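# Return the grip50 gripper to the stand's free slot

## Task

Bring the grip50 parallel gripper to the one empty slot of the tool stand and get it completely seated there (a partly seated tool means failure). Then unlock it, leave it hanging in the slot, and withdraw the tool changer to a good distance from it. While a tool stays locked to the arm it is treated as part of the arm, so the tool must be released. Nothing may be pushed or dropped off the table.

## Robot and tools

ROBOT. One six-joint arm (waist, shoulder, elbow, forearm roll, wrist pitch, wrist roll) with a tool changer at its wrist. Two tools exist: grip50 (parallel gripper, 50 mm stroke) and grip85 (85 mm stroke). tool_id shows which is attached (grip50, grip85 or none). Joint ranges in rad: waist and forearm roll and wrist roll -6.283 to 6.283, shoulder -2.304 to 2.304, elbow -4.224 to 0.061, wrist pitch -2.164 to 2.164. Load limits in N m: 52.8, 52.8, 44, 23.7, 16.7, 16.7 in that order; a carried tool adds to them.

FRAMES. Scene frame: origin on the table top under the arm base, +z up, +y to the left when facing along +x. The base may be slightly tilted. The reported end_effector_position is the centre of the changer's flat face; its z axis points out of the arm. Offsets from that centre along face x, y, z, in mm: grip50 grip point (0, -25, 180); grip85 grip point (0, 0, 173) closed, 13 mm closer when fully open. Both grippers close along face x. The changer face is 63 mm wide; its contact block sticks out 46 mm on face -y (from 2 mm behind the face) and its lock motor 58 mm on face +y (from 13 mm behind).

execute_actions(actions). actions is a list of actions; each action is a list of 1 to 15 rows; each row is exactly 14 numbers for the one arm: x, y, z, qw, qx, qy, qz, lock, grip50_position, grip50_force_limit, grip50_speed, grip85_position, grip85_force_limit, grip85_speed. x, y, z are an absolute face position in metres and qw..qz an absolute face orientation (w first), both in the scene frame. The last seven values lie in -1..1. Each row lasts one step of 1/30 s; an action is 15 steps (0.5 s) and a short table repeats its final row. An empty list only returns state and images. Each step, the commanded pose is clipped to at most 70 mm and 16 degrees from the measured face pose, so far targets need several actions. An action is rejected if its target lies more than 0.6 m from the current face position along any face axis; a malformed call or a failing first action means nothing runs. Repeat the wanted quaternion in every row rather than copying a drifted reported one.

move(target, speed, blocking). target is one 14-number row as above (absolute pose plus tool values). speed is the path's top speed in m/s, 0.002 to 0.5 (default 0.25); rotation is capped at twice that in rad/s. The path is straight, lasts 0.5 to 10 s, ignores obstacles, and the real face may lag or overshoot it. The 'move:' result line reports the ending (done, off_target, moving, held, fault), active limits (paced = pose clipped, held = some steps blocked) and the remaining distance to target. blocking=false returns after 0.5 s while motion continues; then call wait or stop before sending new rows or moves.

wait(seconds): 0 to 10, arm keeps its last command; returns early if a move finishes. stop(): brakes a running move (needs room). zoom_image(camera, region): camera is cam_high (896x504), cam_low (896x504) or cam_wrist (616x616 fisheye); region is [x0, y0, x1, y1] in image pixels from the top-left, no bigger than 504x504. finished_scene(scene): ends the current scene given its number; irreversible, so call it only after the goal holds and the arm is at rest.

RESULT LINES. State gives face pose and velocities, joint positions and torques (torques are offset, scaled and noisy, not zero in free air). Flags: plate_near, locked, unlocked, in_stand, unlock_refused, tool readings (n/a while the tool is starting or not attached), Hand target (where the controller is currently steering). 'pose unreachable' means the clearance check altered or blocked a command. MOTOR HOT appears from 65 °C; at 80 °C the brakes engage (OVER-TEMPERATURE FAULT). A TORQUE FAULT backs the joint off, holds 10 s and drops the rest of the call.

TOOL CHANGER. lock > 0 locks, < 0 unlocks, 0 keeps the previous command; each takes about 1 s. To attach a tool: face centre within about 1 mm of the plate centre, tilt or twist within about 1 degree, wait for plate_near = 1, send lock +1, wait for locked = 1. The plate only mates with face -y pointing at the fork's open side. On locking, a gripper cycles closed then fully open on its own. A plate on the face can be unlocked only while in_stand = 1; elsewhere the unlock is ignored and unlock_refused = 1.

STAND GEOMETRY. A plate hangs in a fork held by 10 mm high stops. Fork arms sit 40 to 70 mm either side of the slot middle along face x, their front tips 45 mm toward the open side, their tops 18 mm below the face of a hung plate. Slots are spaced 180 mm; a plate may be up to about 1 mm off centre. Use the cameras (zoom as needed) or gentle touches on the fork arms to locate the empty slot.

PROCEDURE. If grip50 is not yet locked on, attach it as above. Removal from a fork is: raise 10 to 30 mm (about 20), slide at least 110 mm toward face -y, then lift. Stowing reverses it: from at least 110 mm out on the open (face -y) side and about 20 mm above seated height, slide in along face +y, lower until in_stand = 1, keep still, send lock -1, wait for unlocked = 1. Then back the changer straight off the plate (along face -z) and move well clear, leaving the tool in place.

AVOID. Fast moves near the stand or table, targets set far past a contact (they press harder), knocking the stand or other tools, dropping the tool, slamming, and long holds under load that heat motors.

Each tool is called after "Request:" as name(argument=value, ...), one argument or row to a line, values as JSON.

## Session

Request:
execute_actions(
  actions=[],
)

Scene clock: 0.00 s.
end_effector_position=(+0.4599, +0.3751, +0.1331) locked=0 unlocked=1 plate_near=0 in_stand=0 unlock_refused=0 tool_id=none grip50_position_measured=n/a grip50_object_status=n/a grip85_position_measured=n/a grip85_object_status=n/a end_effector_quat_wxyz=(+0.078, +0.317, +0.945, -0.035) end_effector_velocity=(-0.000, +0.000, +0.000) end_effector_angular_velocity=(-0.001, -0.000, +0.000)
Joint positions: [ 0.833 -1.291 -1.535 -0.91  -0.715  0.73 ]
Joint velocities: [ 0.     0.     0.     0.    -0.001  0.   ]
Joint torques (N m, as the arm reports them, + toward a larger angle): no reading
Motor temperatures (°C, as the motors report them): [20 19 25 25 25 25]
Hand target: +0.460, +0.375, +0.133; +0.078, +0.317, +0.945, -0.035

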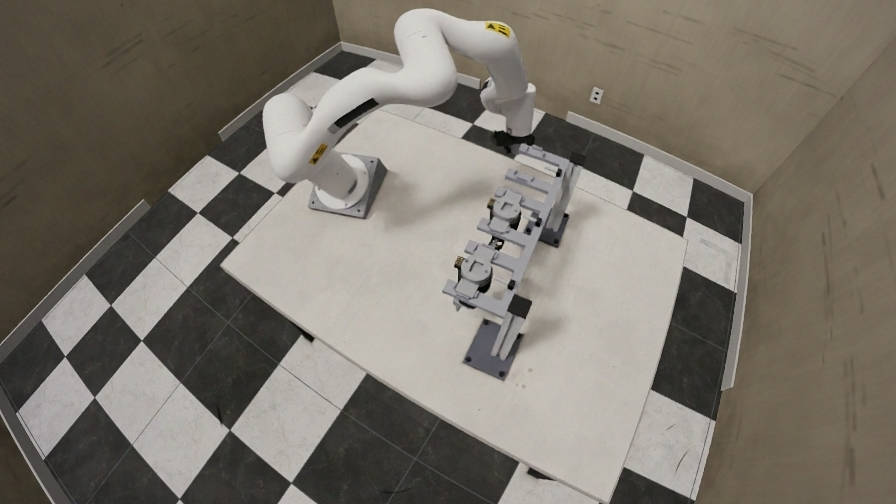

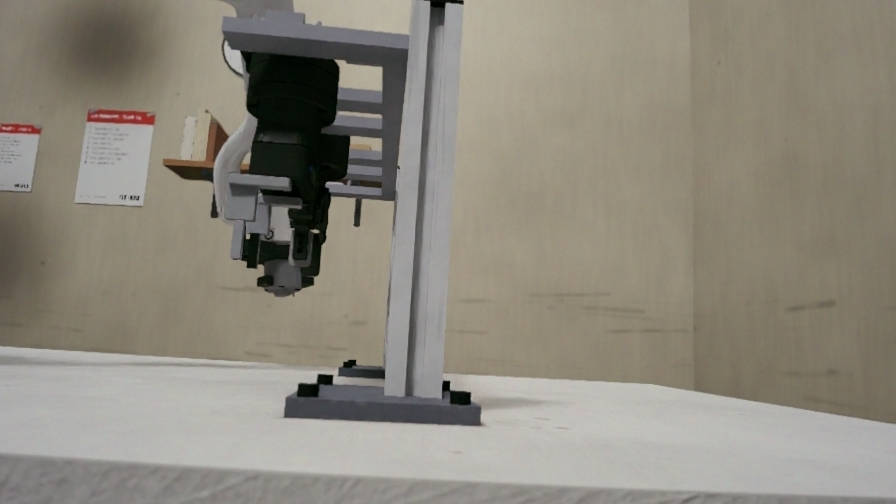

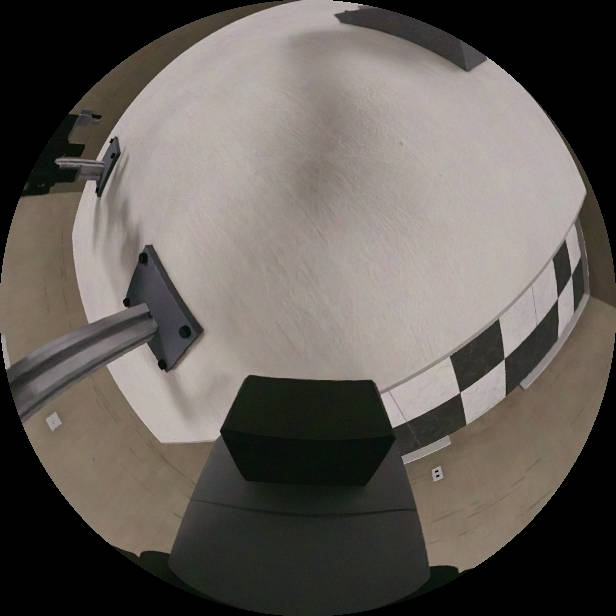

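Request:
zoom_image(
  camera="cam_high",
  region=[400, 120, 620, 390],
)

Request:
zoom_image(
  camera="cam_low",
  region=[150, 0, 480, 320],
)

Region (400, 120, 620, 390) of cam_high's 896x504 image, scaled by 1.867, with more detail than that image has; it fills the left 411 columns of this view, and the rest is white.

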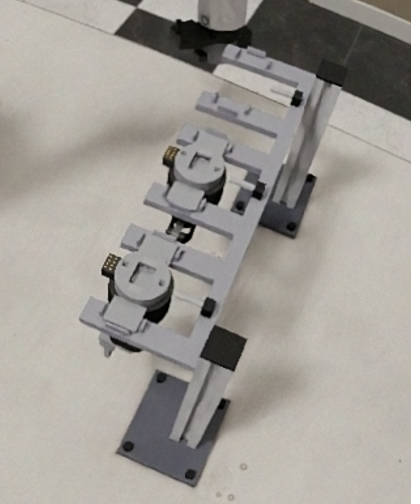

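Region (150, 0, 480, 320) of cam_low's 896x504 image, scaled by 1.527, with more detail than that image has; it fills the top 489 rows of this view, and the rest is white.

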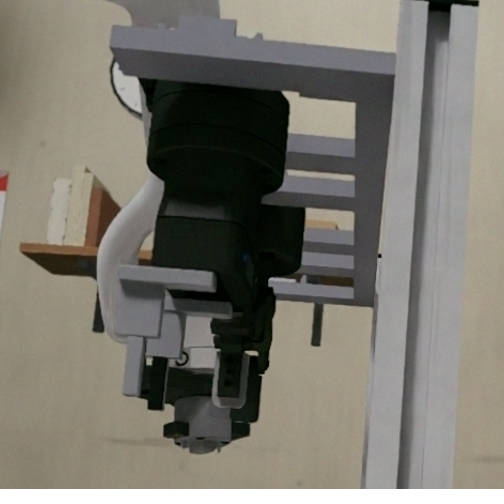

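Request:
move(
  target=[0.40, 0.40, 0.45, 0.0, 0.5, 0.866, 0.0, 0, 1, 0, 0, 1, 0, 0],
  speed=0.2,
)

Scene clock: 12.07 s.
end_effector_position=(+0.3993, +0.3992, +0.4498) locked=0 unlocked=1 plate_near=0 in_stand=0 unlock_refused=0 tool_id=none grip50_position_measured=n/a grip50_object_status=n/a grip85_position_measured=n/a grip85_object_status=n/a end_effector_quat_wxyz=(+0.000, +0.500, +0.866, -0.000) end_effector_velocity=(-0.000, +0.000, +0.004) end_effector_angular_velocity=(+0.003, -0.001, -0.001)
Joint positions: [ 1.051 -0.879 -1.559 -0.37  -1.023  0.777]
Joint velocities: [ 0.002  0.003 -0.004  0.002 -0.004 -0.001]
Joint torques (N m, as the arm reports them, + toward a larger angle): [ 13.11  28.23 -28.18  -1.08  -0.53   0.04]
Motor temperatures (°C, as the motors report them): [20 19 25 25 25 25]
Hand target: +0.399, +0.399, +0.450; +0.000, +0.500, +0.866, +0.000
Off the commanded pose: 0.001 m, 0 deg.
move: done

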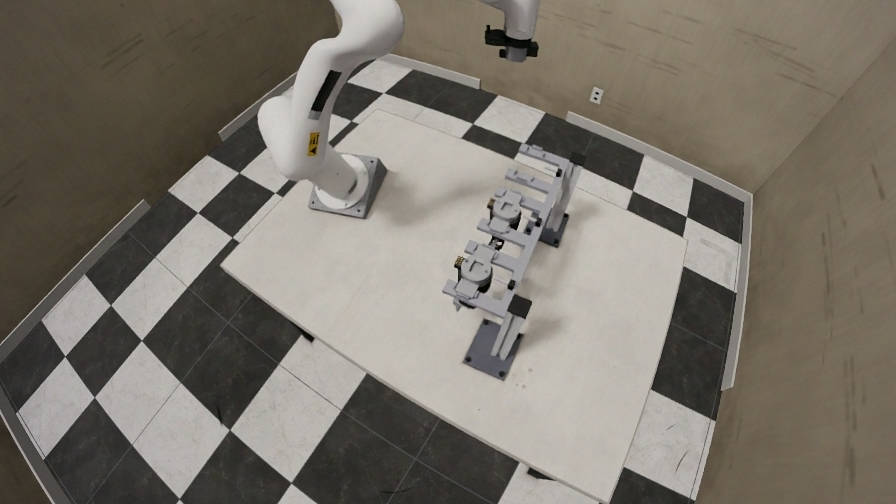

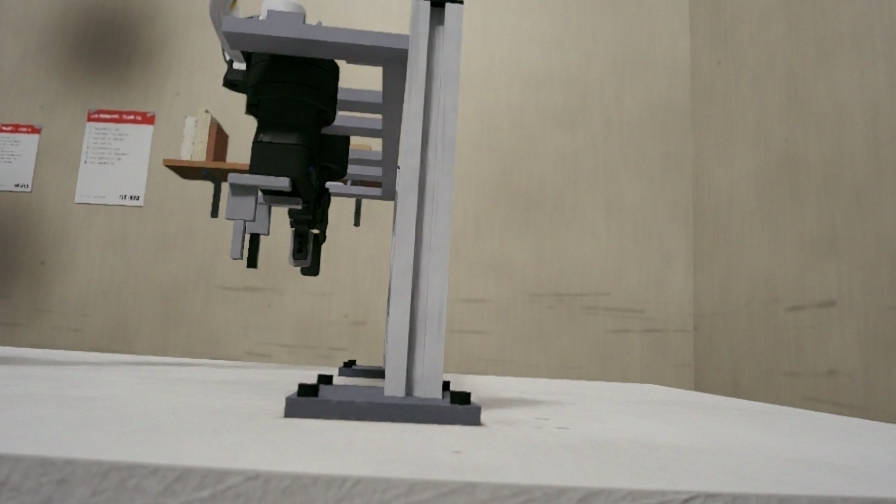

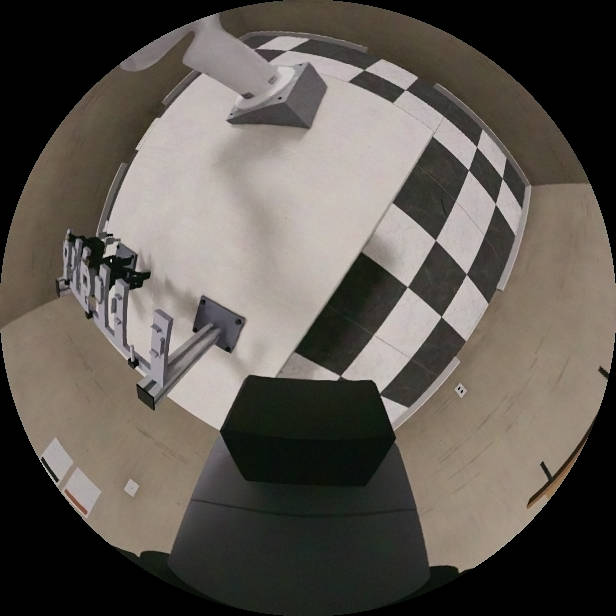

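Request:
move(
  target=[0.48, -0.05, 0.47, 0.0, 0.7071, 0.7071, 0.0, 0, 1, 0, 0, 1, 0, 0],
  speed=0.25,
)

Scene clock: 20.20 s.
end_effector_position=(+0.4808, -0.0502, +0.4695) locked=0 unlocked=1 plate_near=0 in_stand=0 unlock_refused=0 tool_id=none grip50_position_measured=n/a grip50_object_status=n/a grip85_position_measured=n/a grip85_object_status=n/a end_effector_quat_wxyz=(+0.002, +0.707, +0.707, -0.000) end_effector_velocity=(+0.001, -0.003, +0.000) end_effector_angular_velocity=(+0.001, -0.000, -0.002)
Joint positions: [ 0.447 -0.079 -0.933 -0.529 -0.993  0.77 ]
Joint velocities: [-0.006  0.003 -0.001  0.    -0.    -0.006]
Joint torques (N m, as the arm reports them, + toward a larger angle): [  8.64  14.61 -26.44  -0.86  -0.56   0.11]
Motor temperatures (°C, as the motors report them): [21 19 25 25 25 25]
Hand target: +0.481, -0.051, +0.470; +0.002, +0.707, +0.707, -0.000
Off the commanded pose: 0.001 m, 0 deg.
move: done

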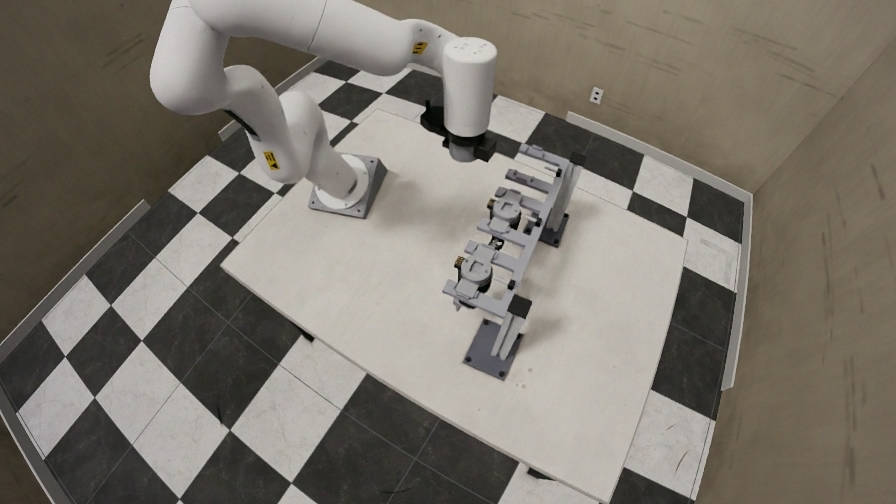

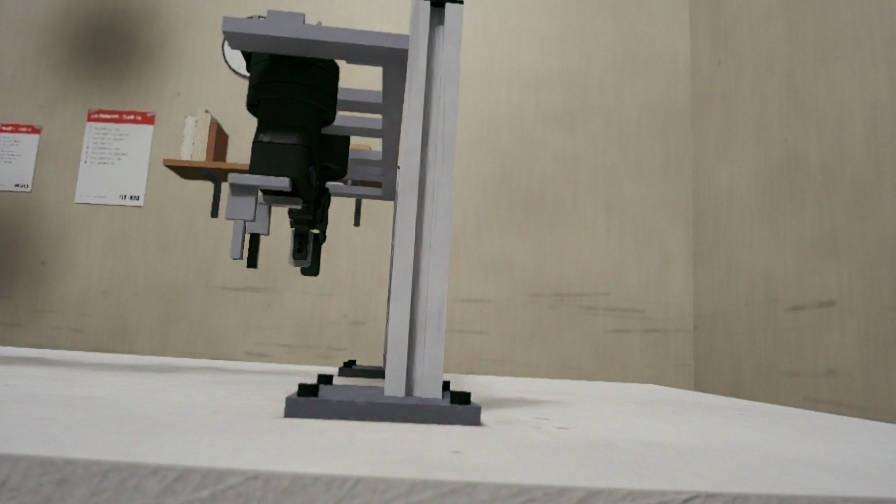

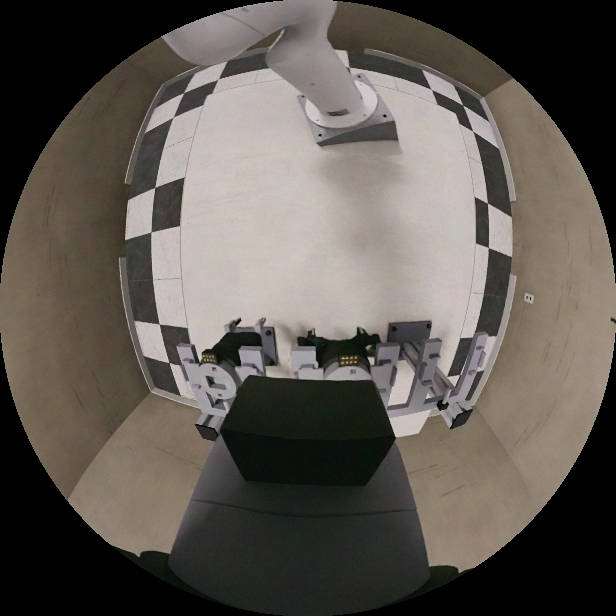

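Request:
move(
  target=[0.64, -0.10, 0.47, 0.0, 0.7071, 0.7071, 0.0, 0, 1, 0, 0, 1, 0, 0],
  speed=0.25,
)

Request:
zoom_image(
  camera="cam_wrist",
  region=[100, 150, 560, 420],
)

Scene clock: 26.00 s.
end_effector_position=(+0.6397, -0.1000, +0.4704) locked=0 unlocked=1 plate_near=0 in_stand=0 unlock_refused=0 tool_id=none grip50_position_measured=n/a grip50_object_status=n/a grip85_position_measured=n/a grip85_object_status=n/a end_effector_quat_wxyz=(+0.001, +0.707, +0.707, -0.000) end_effector_velocity=(+0.002, +0.000, +0.000) end_effector_angular_velocity=(+0.000, +0.001, +0.001)
Joint positions: [ 0.266 -0.375 -1.384 -0.511 -1.056  0.532]
Joint velocities: [-0.001 -0.006 -0.01   0.002 -0.004 -0.004]
Joint torques (N m, as the arm reports them, + toward a larger angle): [ 13.53  22.69 -26.38  -0.79  -0.58   0.16]
Motor temperatures (°C, as the motors report them): [21 19 25 25 25 25]
Hand target: +0.640, -0.100, +0.470; +0.001, +0.707, +0.707, -0.000
Off the commanded pose: 0.001 m, 0 deg.
move: done

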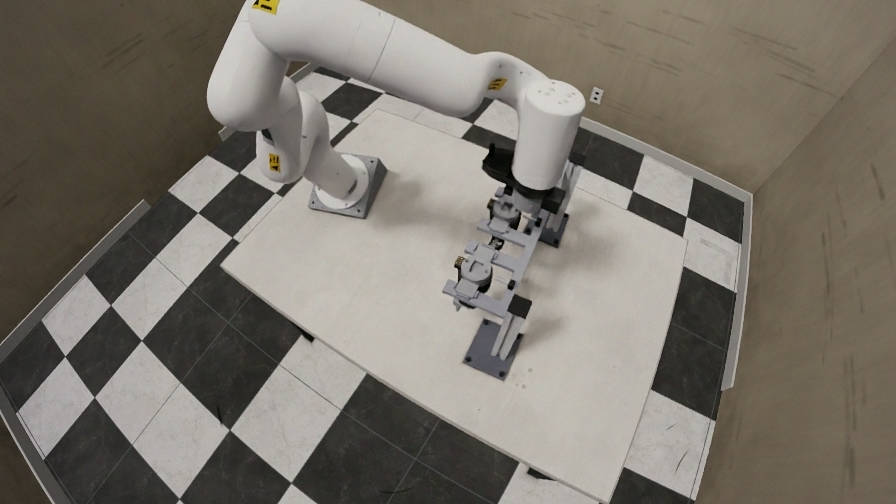

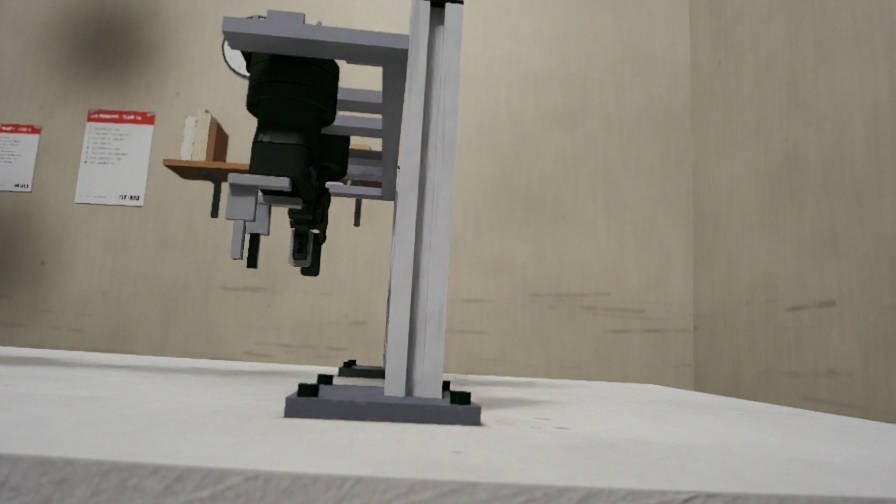

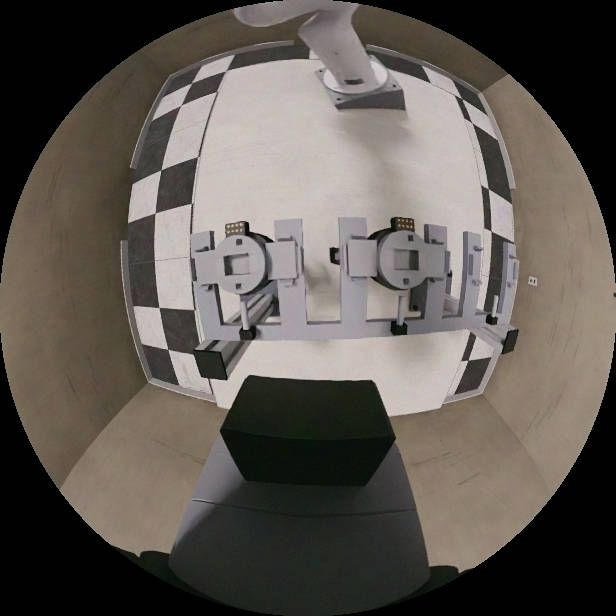

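Region (100, 150, 560, 420) of cam_wrist's 616x616 image, scaled by 1.096, with more detail than that image has; it fills the top 296 rows of this view, and the rest is white.

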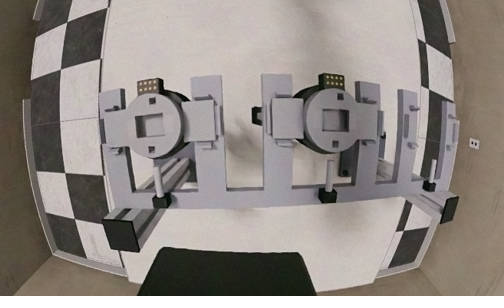

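Request:
move(
  target=[0.63, -0.084, 0.42, 0.0, 0.7071, 0.7071, 0.0, 0, 1, 0, 0, 1, 0, 0],
  speed=0.15,
)

Request:
zoom_image(
  camera="cam_wrist",
  region=[107, 180, 307, 380],
)

Request:
zoom_image(
  camera="cam_wrist",
  region=[307, 180, 507, 380],
)

Scene clock: 40.77 s.
end_effector_position=(+0.6302, -0.0840, +0.4203) locked=0 unlocked=1 plate_near=0 in_stand=0 unlock_refused=0 tool_id=none grip50_position_measured=n/a grip50_object_status=n/a grip85_position_measured=n/a grip85_object_status=n/a end_effector_quat_wxyz=(-0.000, +0.707, +0.707, +0.000) end_effector_velocity=(-0.000, +0.001, -0.002) end_effector_angular_velocity=(-0.000, -0.001, +0.001)
Joint positions: [ 0.257 -0.402 -1.299 -0.546 -0.954  0.591]
Joint velocities: [ 0.    -0.002  0.004 -0.003  0.005  0.004]
Joint torques (N m, as the arm reports them, + toward a larger angle): [ 13.65  23.7  -25.9   -0.89  -0.5    0.17]
Motor temperatures (°C, as the motors report them): [21 19 26 25 25 25]
Hand target: +0.630, -0.084, +0.420; -0.000, +0.707, +0.707, +0.000
Off the commanded pose: 0.000 m, 0 deg.
move: done

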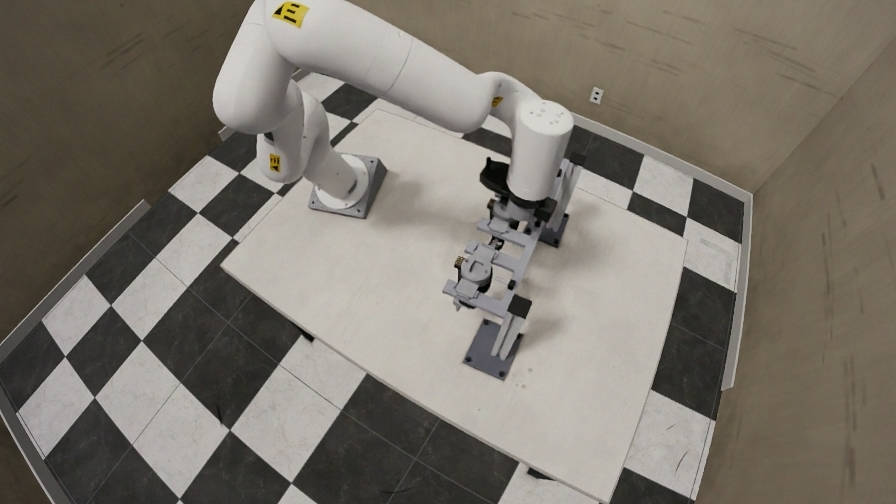

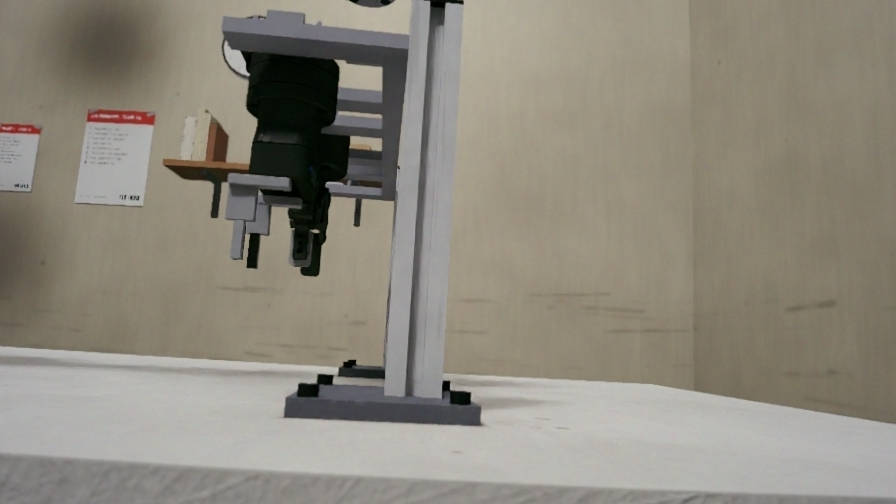

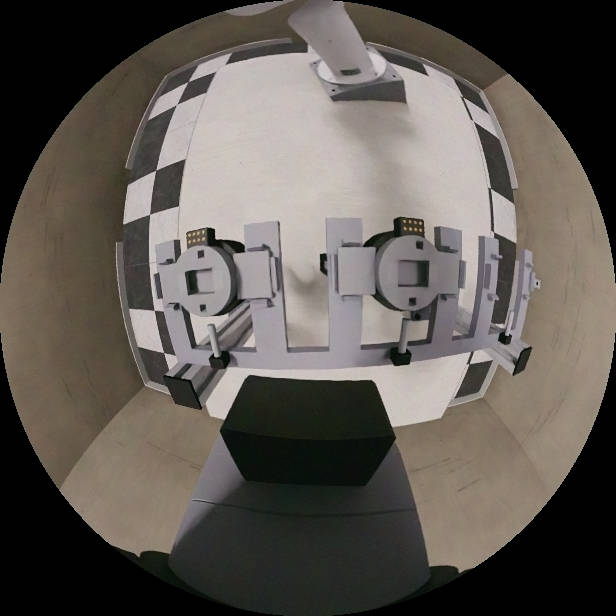

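Region (107, 180, 307, 380) of cam_wrist's 616x616 image, scaled by 2.520, with more detail than that image has.

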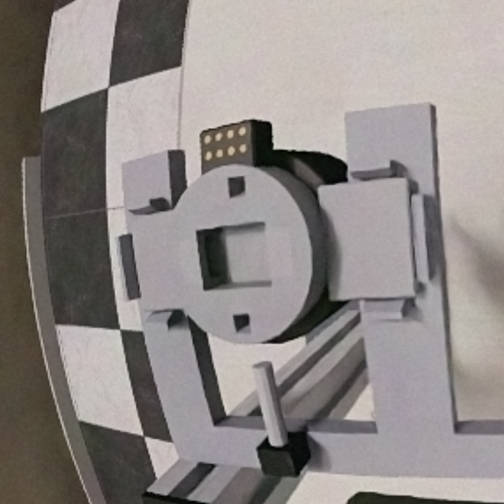

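Region (307, 180, 507, 380) of cam_wrist's 616x616 image, scaled by 2.520, with more detail than that image has.

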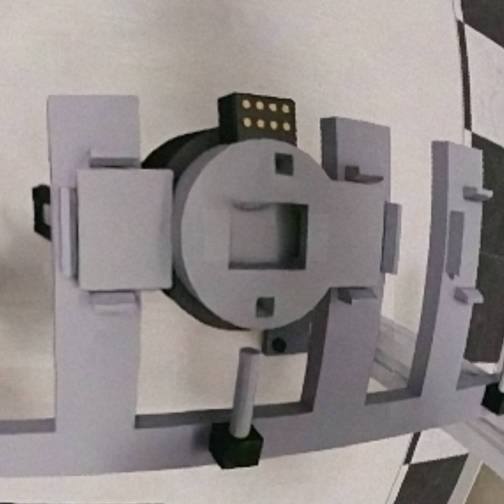

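Request:
zoom_image(
  camera="cam_wrist",
  region=[157, 340, 457, 600],
)

Region (157, 340, 457, 600) of cam_wrist's 616x616 image, scaled by 1.680, with more detail than that image has; it fills the top 437 rows of this view, and the rest is white.

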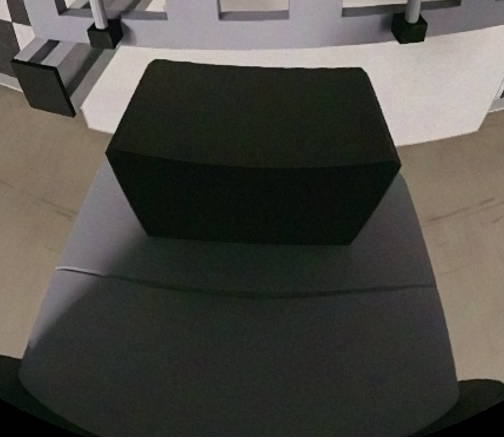

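Request:
move(
  target=[0.625, -0.1755, 0.385, 0.0, 0.6807, 0.7325, 0.0, 0, 1, 0, 0, 1, 0, 0],
  speed=0.15,
)

Request:
zoom_image(
  camera="cam_wrist",
  region=[167, 160, 447, 440],
)

Scene clock: 56.47 s.
end_effector_position=(+0.6252, -0.1753, +0.3851) locked=0 unlocked=1 plate_near=0 in_stand=0 unlock_refused=0 tool_id=none grip50_position_measured=n/a grip50_object_status=n/a grip85_position_measured=n/a grip85_object_status=n/a end_effector_quat_wxyz=(+0.000, +0.681, +0.733, -0.000) end_effector_velocity=(+0.000, -0.002, -0.001) end_effector_angular_velocity=(+0.001, +0.000, +0.001)
Joint positions: [ 0.089 -0.351 -1.24  -0.571 -0.879  0.383]
Joint velocities: [-0.005  0.    -0.     0.001  0.002 -0.006]
Joint torques (N m, as the arm reports them, + toward a larger angle): [ 12.96  24.13 -25.05  -1.    -0.54   0.05]
Motor temperatures (°C, as the motors report them): [21 19 26 25 25 25]
Hand target: +0.625, -0.176, +0.385; +0.000, +0.681, +0.733, -0.000
Off the commanded pose: 0.000 m, 0 deg.
move: done

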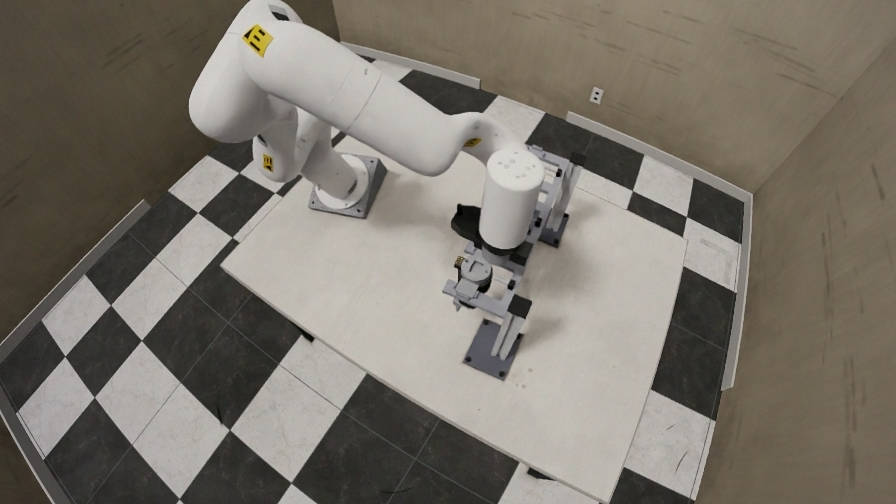

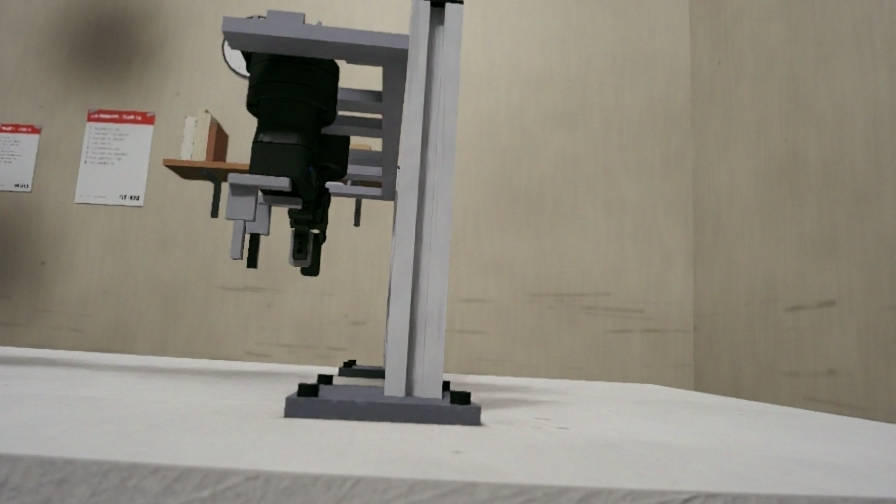

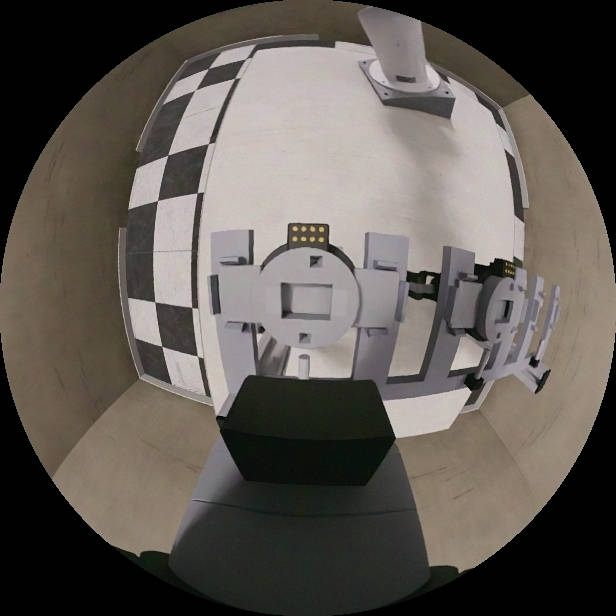

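Region (167, 160, 447, 440) of cam_wrist's 616x616 image, scaled by 1.800, with more detail than that image has.

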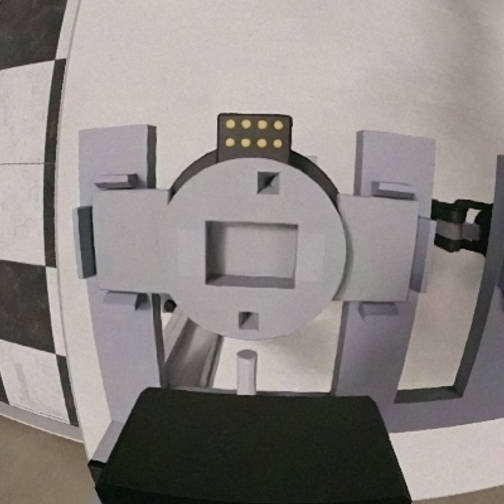

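Request:
move(
  target=[0.5833, -0.1813, 0.345, 0.0, 0.6775, 0.7355, 0.0, 0, 1, 0, 0, 1, 0, 0],
  speed=0.08,
)

Request:
zoom_image(
  camera="cam_wrist",
  region=[127, 200, 487, 460],
)

Scene clock: 67.60 s.
end_effector_position=(+0.5837, -0.1813, +0.3451) locked=0 unlocked=1 plate_near=0 in_stand=0 unlock_refused=0 tool_id=none grip50_position_measured=n/a grip50_object_status=n/a grip85_position_measured=n/a grip85_object_status=n/a end_effector_quat_wxyz=(-0.000, +0.677, +0.736, +0.000) end_effector_velocity=(-0.002, -0.000, -0.001) end_effector_angular_velocity=(-0.000, -0.002, +0.001)
Joint positions: [ 0.051 -0.299 -1.08  -0.63  -0.774  0.425]
Joint velocities: [-0.001  0.003  0.008 -0.005  0.005  0.003]
Joint torques (N m, as the arm reports them, + toward a larger angle): [ 12.06  23.2  -24.59  -1.07  -0.49   0.01]
Motor temperatures (°C, as the motors report them): [21 19 26 25 25 25]
Hand target: +0.583, -0.181, +0.345; -0.000, +0.677, +0.736, +0.000
Off the commanded pose: 0.000 m, 0 deg.
move: done

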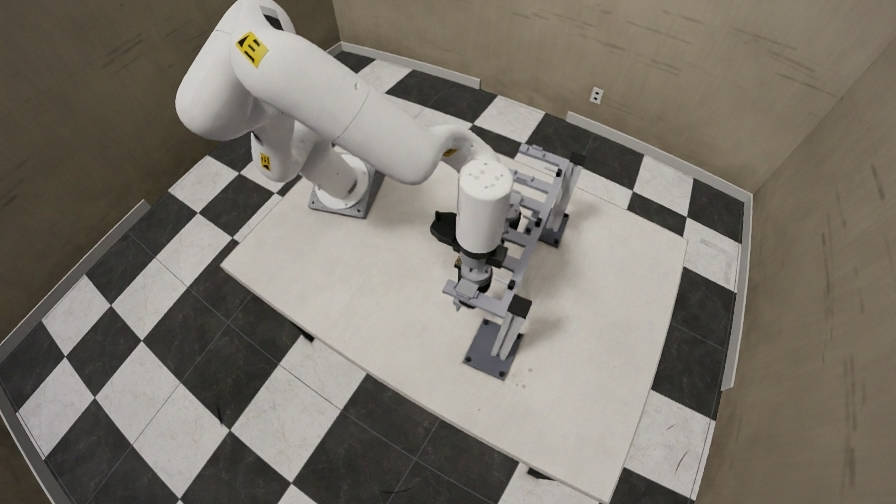

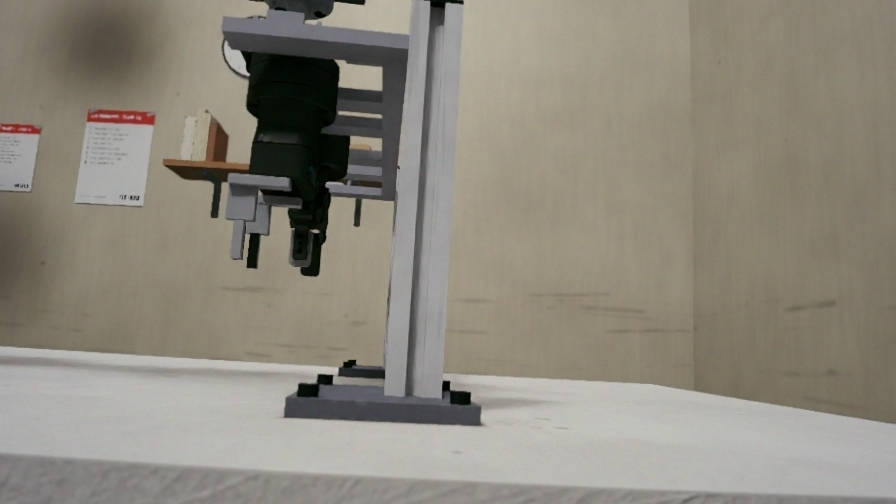

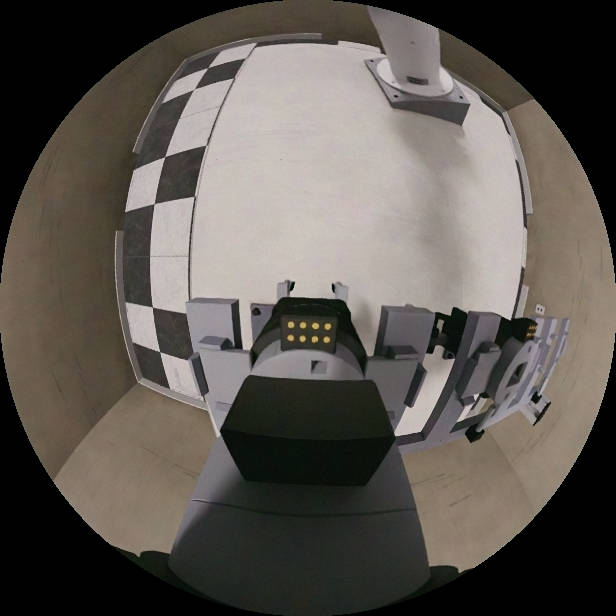

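Region (127, 200, 487, 460) of cam_wrist's 616x616 image, scaled by 1.400, with more detail than that image has.

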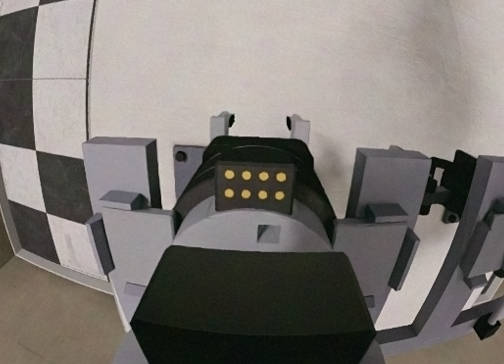

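Request:
move(
  target=[0.5833, -0.1813, 0.322, 0.0, 0.6775, 0.7355, 0.0, 0, 1, 0, 0, 1, 0, 0],
  speed=0.04,
)

Request:
zoom_image(
  camera="cam_wrist",
  region=[127, 260, 487, 460],
)

Request:
zoom_image(
  camera="cam_wrist",
  region=[227, 280, 397, 400],
)

Request:
zoom_image(
  camera="cam_low",
  region=[210, 0, 420, 120],
)

Scene clock: 75.10 s.
end_effector_position=(+0.5834, -0.1813, +0.3223) locked=0 unlocked=1 plate_near=0 in_stand=0 unlock_refused=0 tool_id=none grip50_position_measured=n/a grip50_object_status=n/a grip85_position_measured=n/a grip85_object_status=n/a end_effector_quat_wxyz=(-0.000, +0.677, +0.736, +0.000) end_effector_velocity=(+0.000, +0.001, -0.003) end_effector_angular_velocity=(-0.000, +0.001, +0.002)
Joint positions: [ 0.033 -0.329 -1.067 -0.66  -0.732  0.448]
Joint velocities: [-0.001 -0.005  0.001 -0.004  0.004  0.002]
Joint torques (N m, as the arm reports them, + toward a larger angle): [ 11.43  22.64 -23.74  -0.97  -0.52   0.07]
Motor temperatures (°C, as the motors report them): [21 19 26 25 25 25]
Hand target: +0.583, -0.181, +0.322; -0.000, +0.677, +0.736, +0.000
Off the commanded pose: 0.000 m, 0 deg.
move: done

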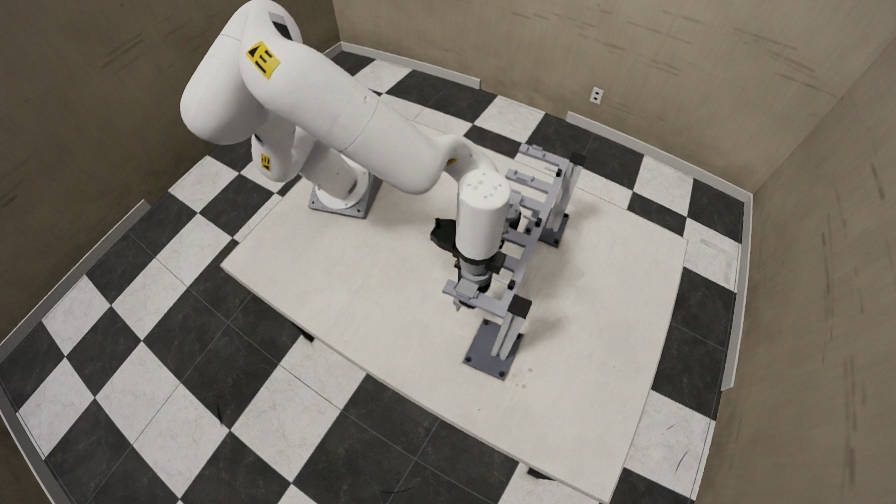

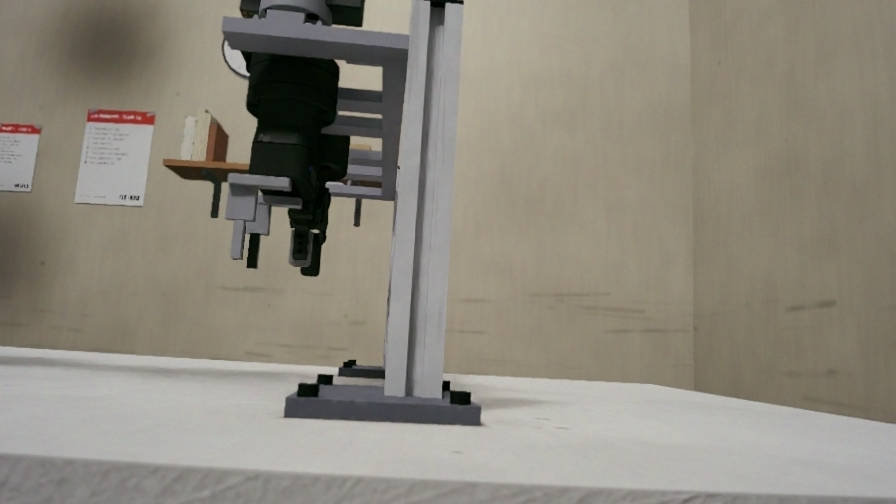

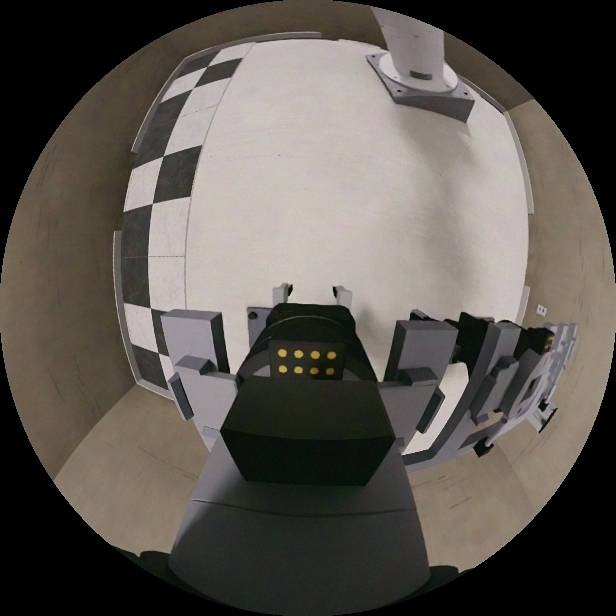

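Region (127, 260, 487, 460) of cam_wrist's 616x616 image, scaled by 1.400, with more detail than that image has.

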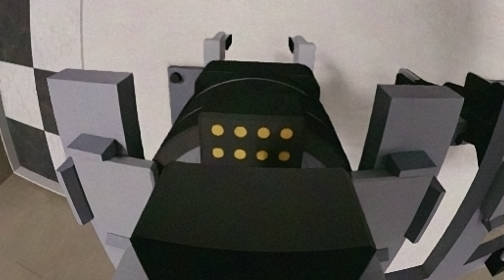

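Region (227, 280, 397, 400) of cam_wrist's 616x616 image, scaled by 2.965, with more detail than that image has; it fills the top 356 rows of this view, and the rest is white.

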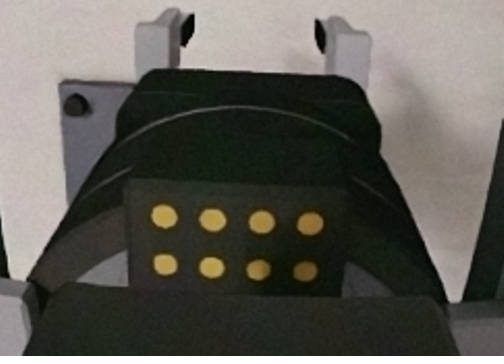

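Region (210, 0, 420, 120) of cam_low's 896x504 image, scaled by 2.400, with more detail than that image has; it fills the top 288 rows of this view, and the rest is white.

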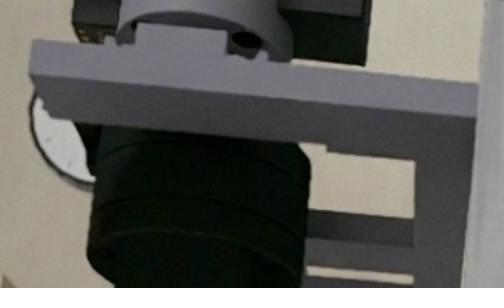

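Request:
move(
  target=[0.5894, -0.1823, 0.314, 0.0, 0.6794, 0.7337, 0.0, 0, 1, 0, 0, 1, 0, 0],
  speed=0.02,
)

Request:
zoom_image(
  camera="cam_wrist",
  region=[227, 280, 397, 400],
)

Request:
zoom_image(
  camera="cam_low",
  region=[210, 0, 420, 120],
)

Scene clock: 98.00 s.
end_effector_position=(+0.5893, -0.1823, +0.3142) locked=0 unlocked=1 plate_near=0 in_stand=0 unlock_refused=0 tool_id=none grip50_position_measured=n/a grip50_object_status=n/a grip85_position_measured=n/a grip85_object_status=n/a end_effector_quat_wxyz=(+0.000, +0.679, +0.734, -0.000) end_effector_velocity=(+0.002, -0.000, -0.001) end_effector_angular_velocity=(-0.000, -0.001, -0.002)
Joint positions: [ 0.025 -0.352 -1.082 -0.667 -0.723  0.455]
Joint velocities: [-0.002 -0.005 -0.005 -0.002  0.002  0.001]
Joint torques (N m, as the arm reports them, + toward a larger angle): [ 13.38  23.59 -23.24  -1.15  -0.51   0.16]
Motor temperatures (°C, as the motors report them): [21 19 26 25 25 25]
Hand target: +0.589, -0.182, +0.314; +0.000, +0.679, +0.734, -0.000
Off the commanded pose: 0.000 m, 0 deg.
move: done

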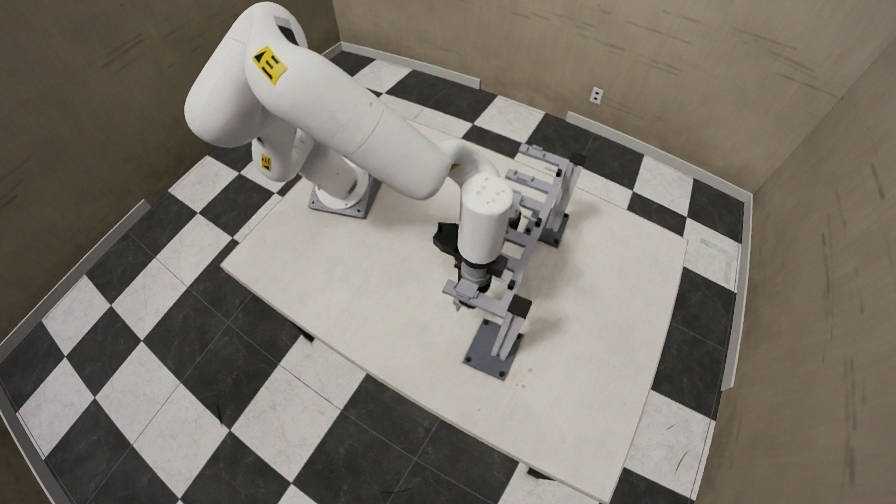

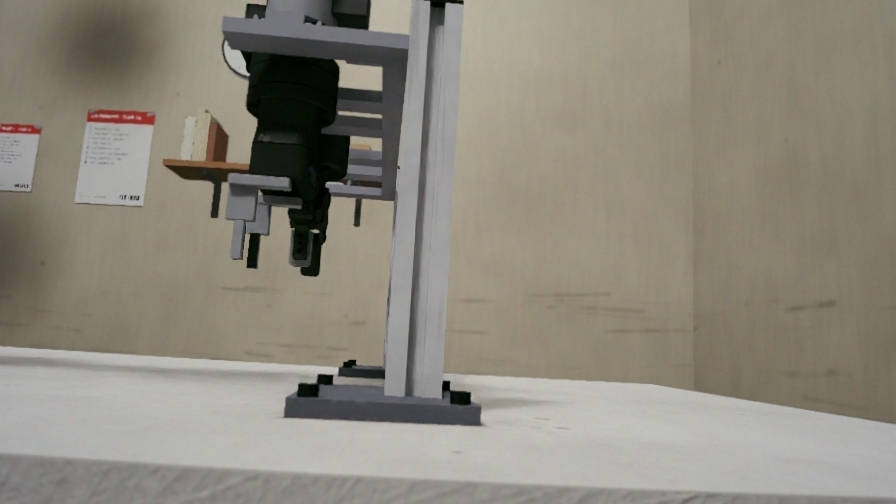

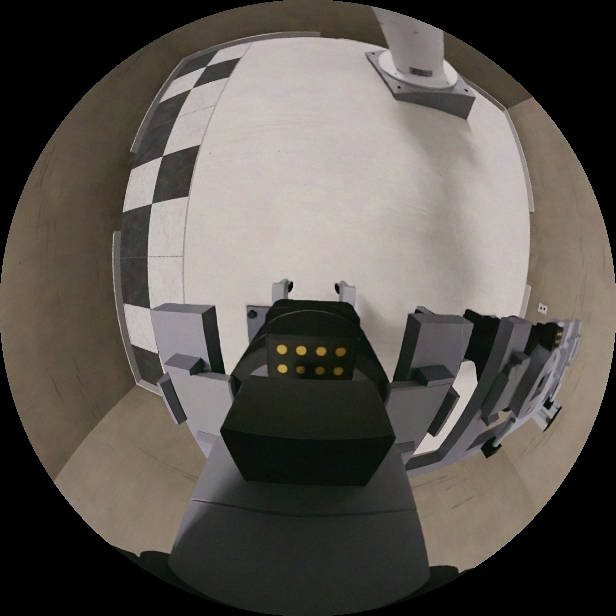

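Region (227, 280, 397, 400) of cam_wrist's 616x616 image, scaled by 2.965, with more detail than that image has; it fills the top 356 rows of this view, and the rest is white.

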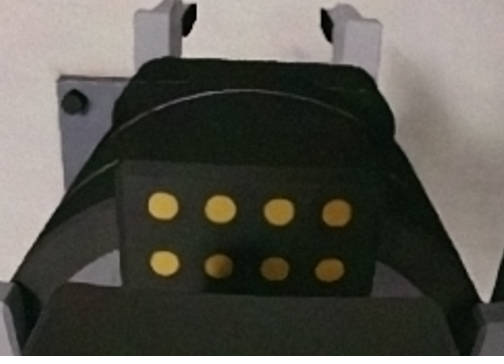

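Region (210, 0, 420, 120) of cam_low's 896x504 image, scaled by 2.400, with more detail than that image has; it fills the top 288 rows of this view, and the rest is white.

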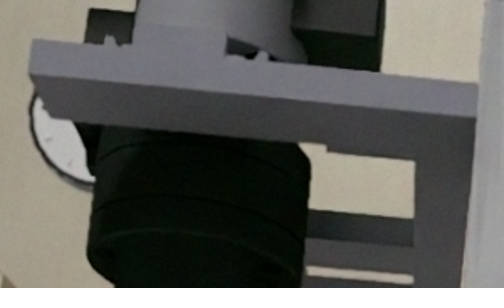

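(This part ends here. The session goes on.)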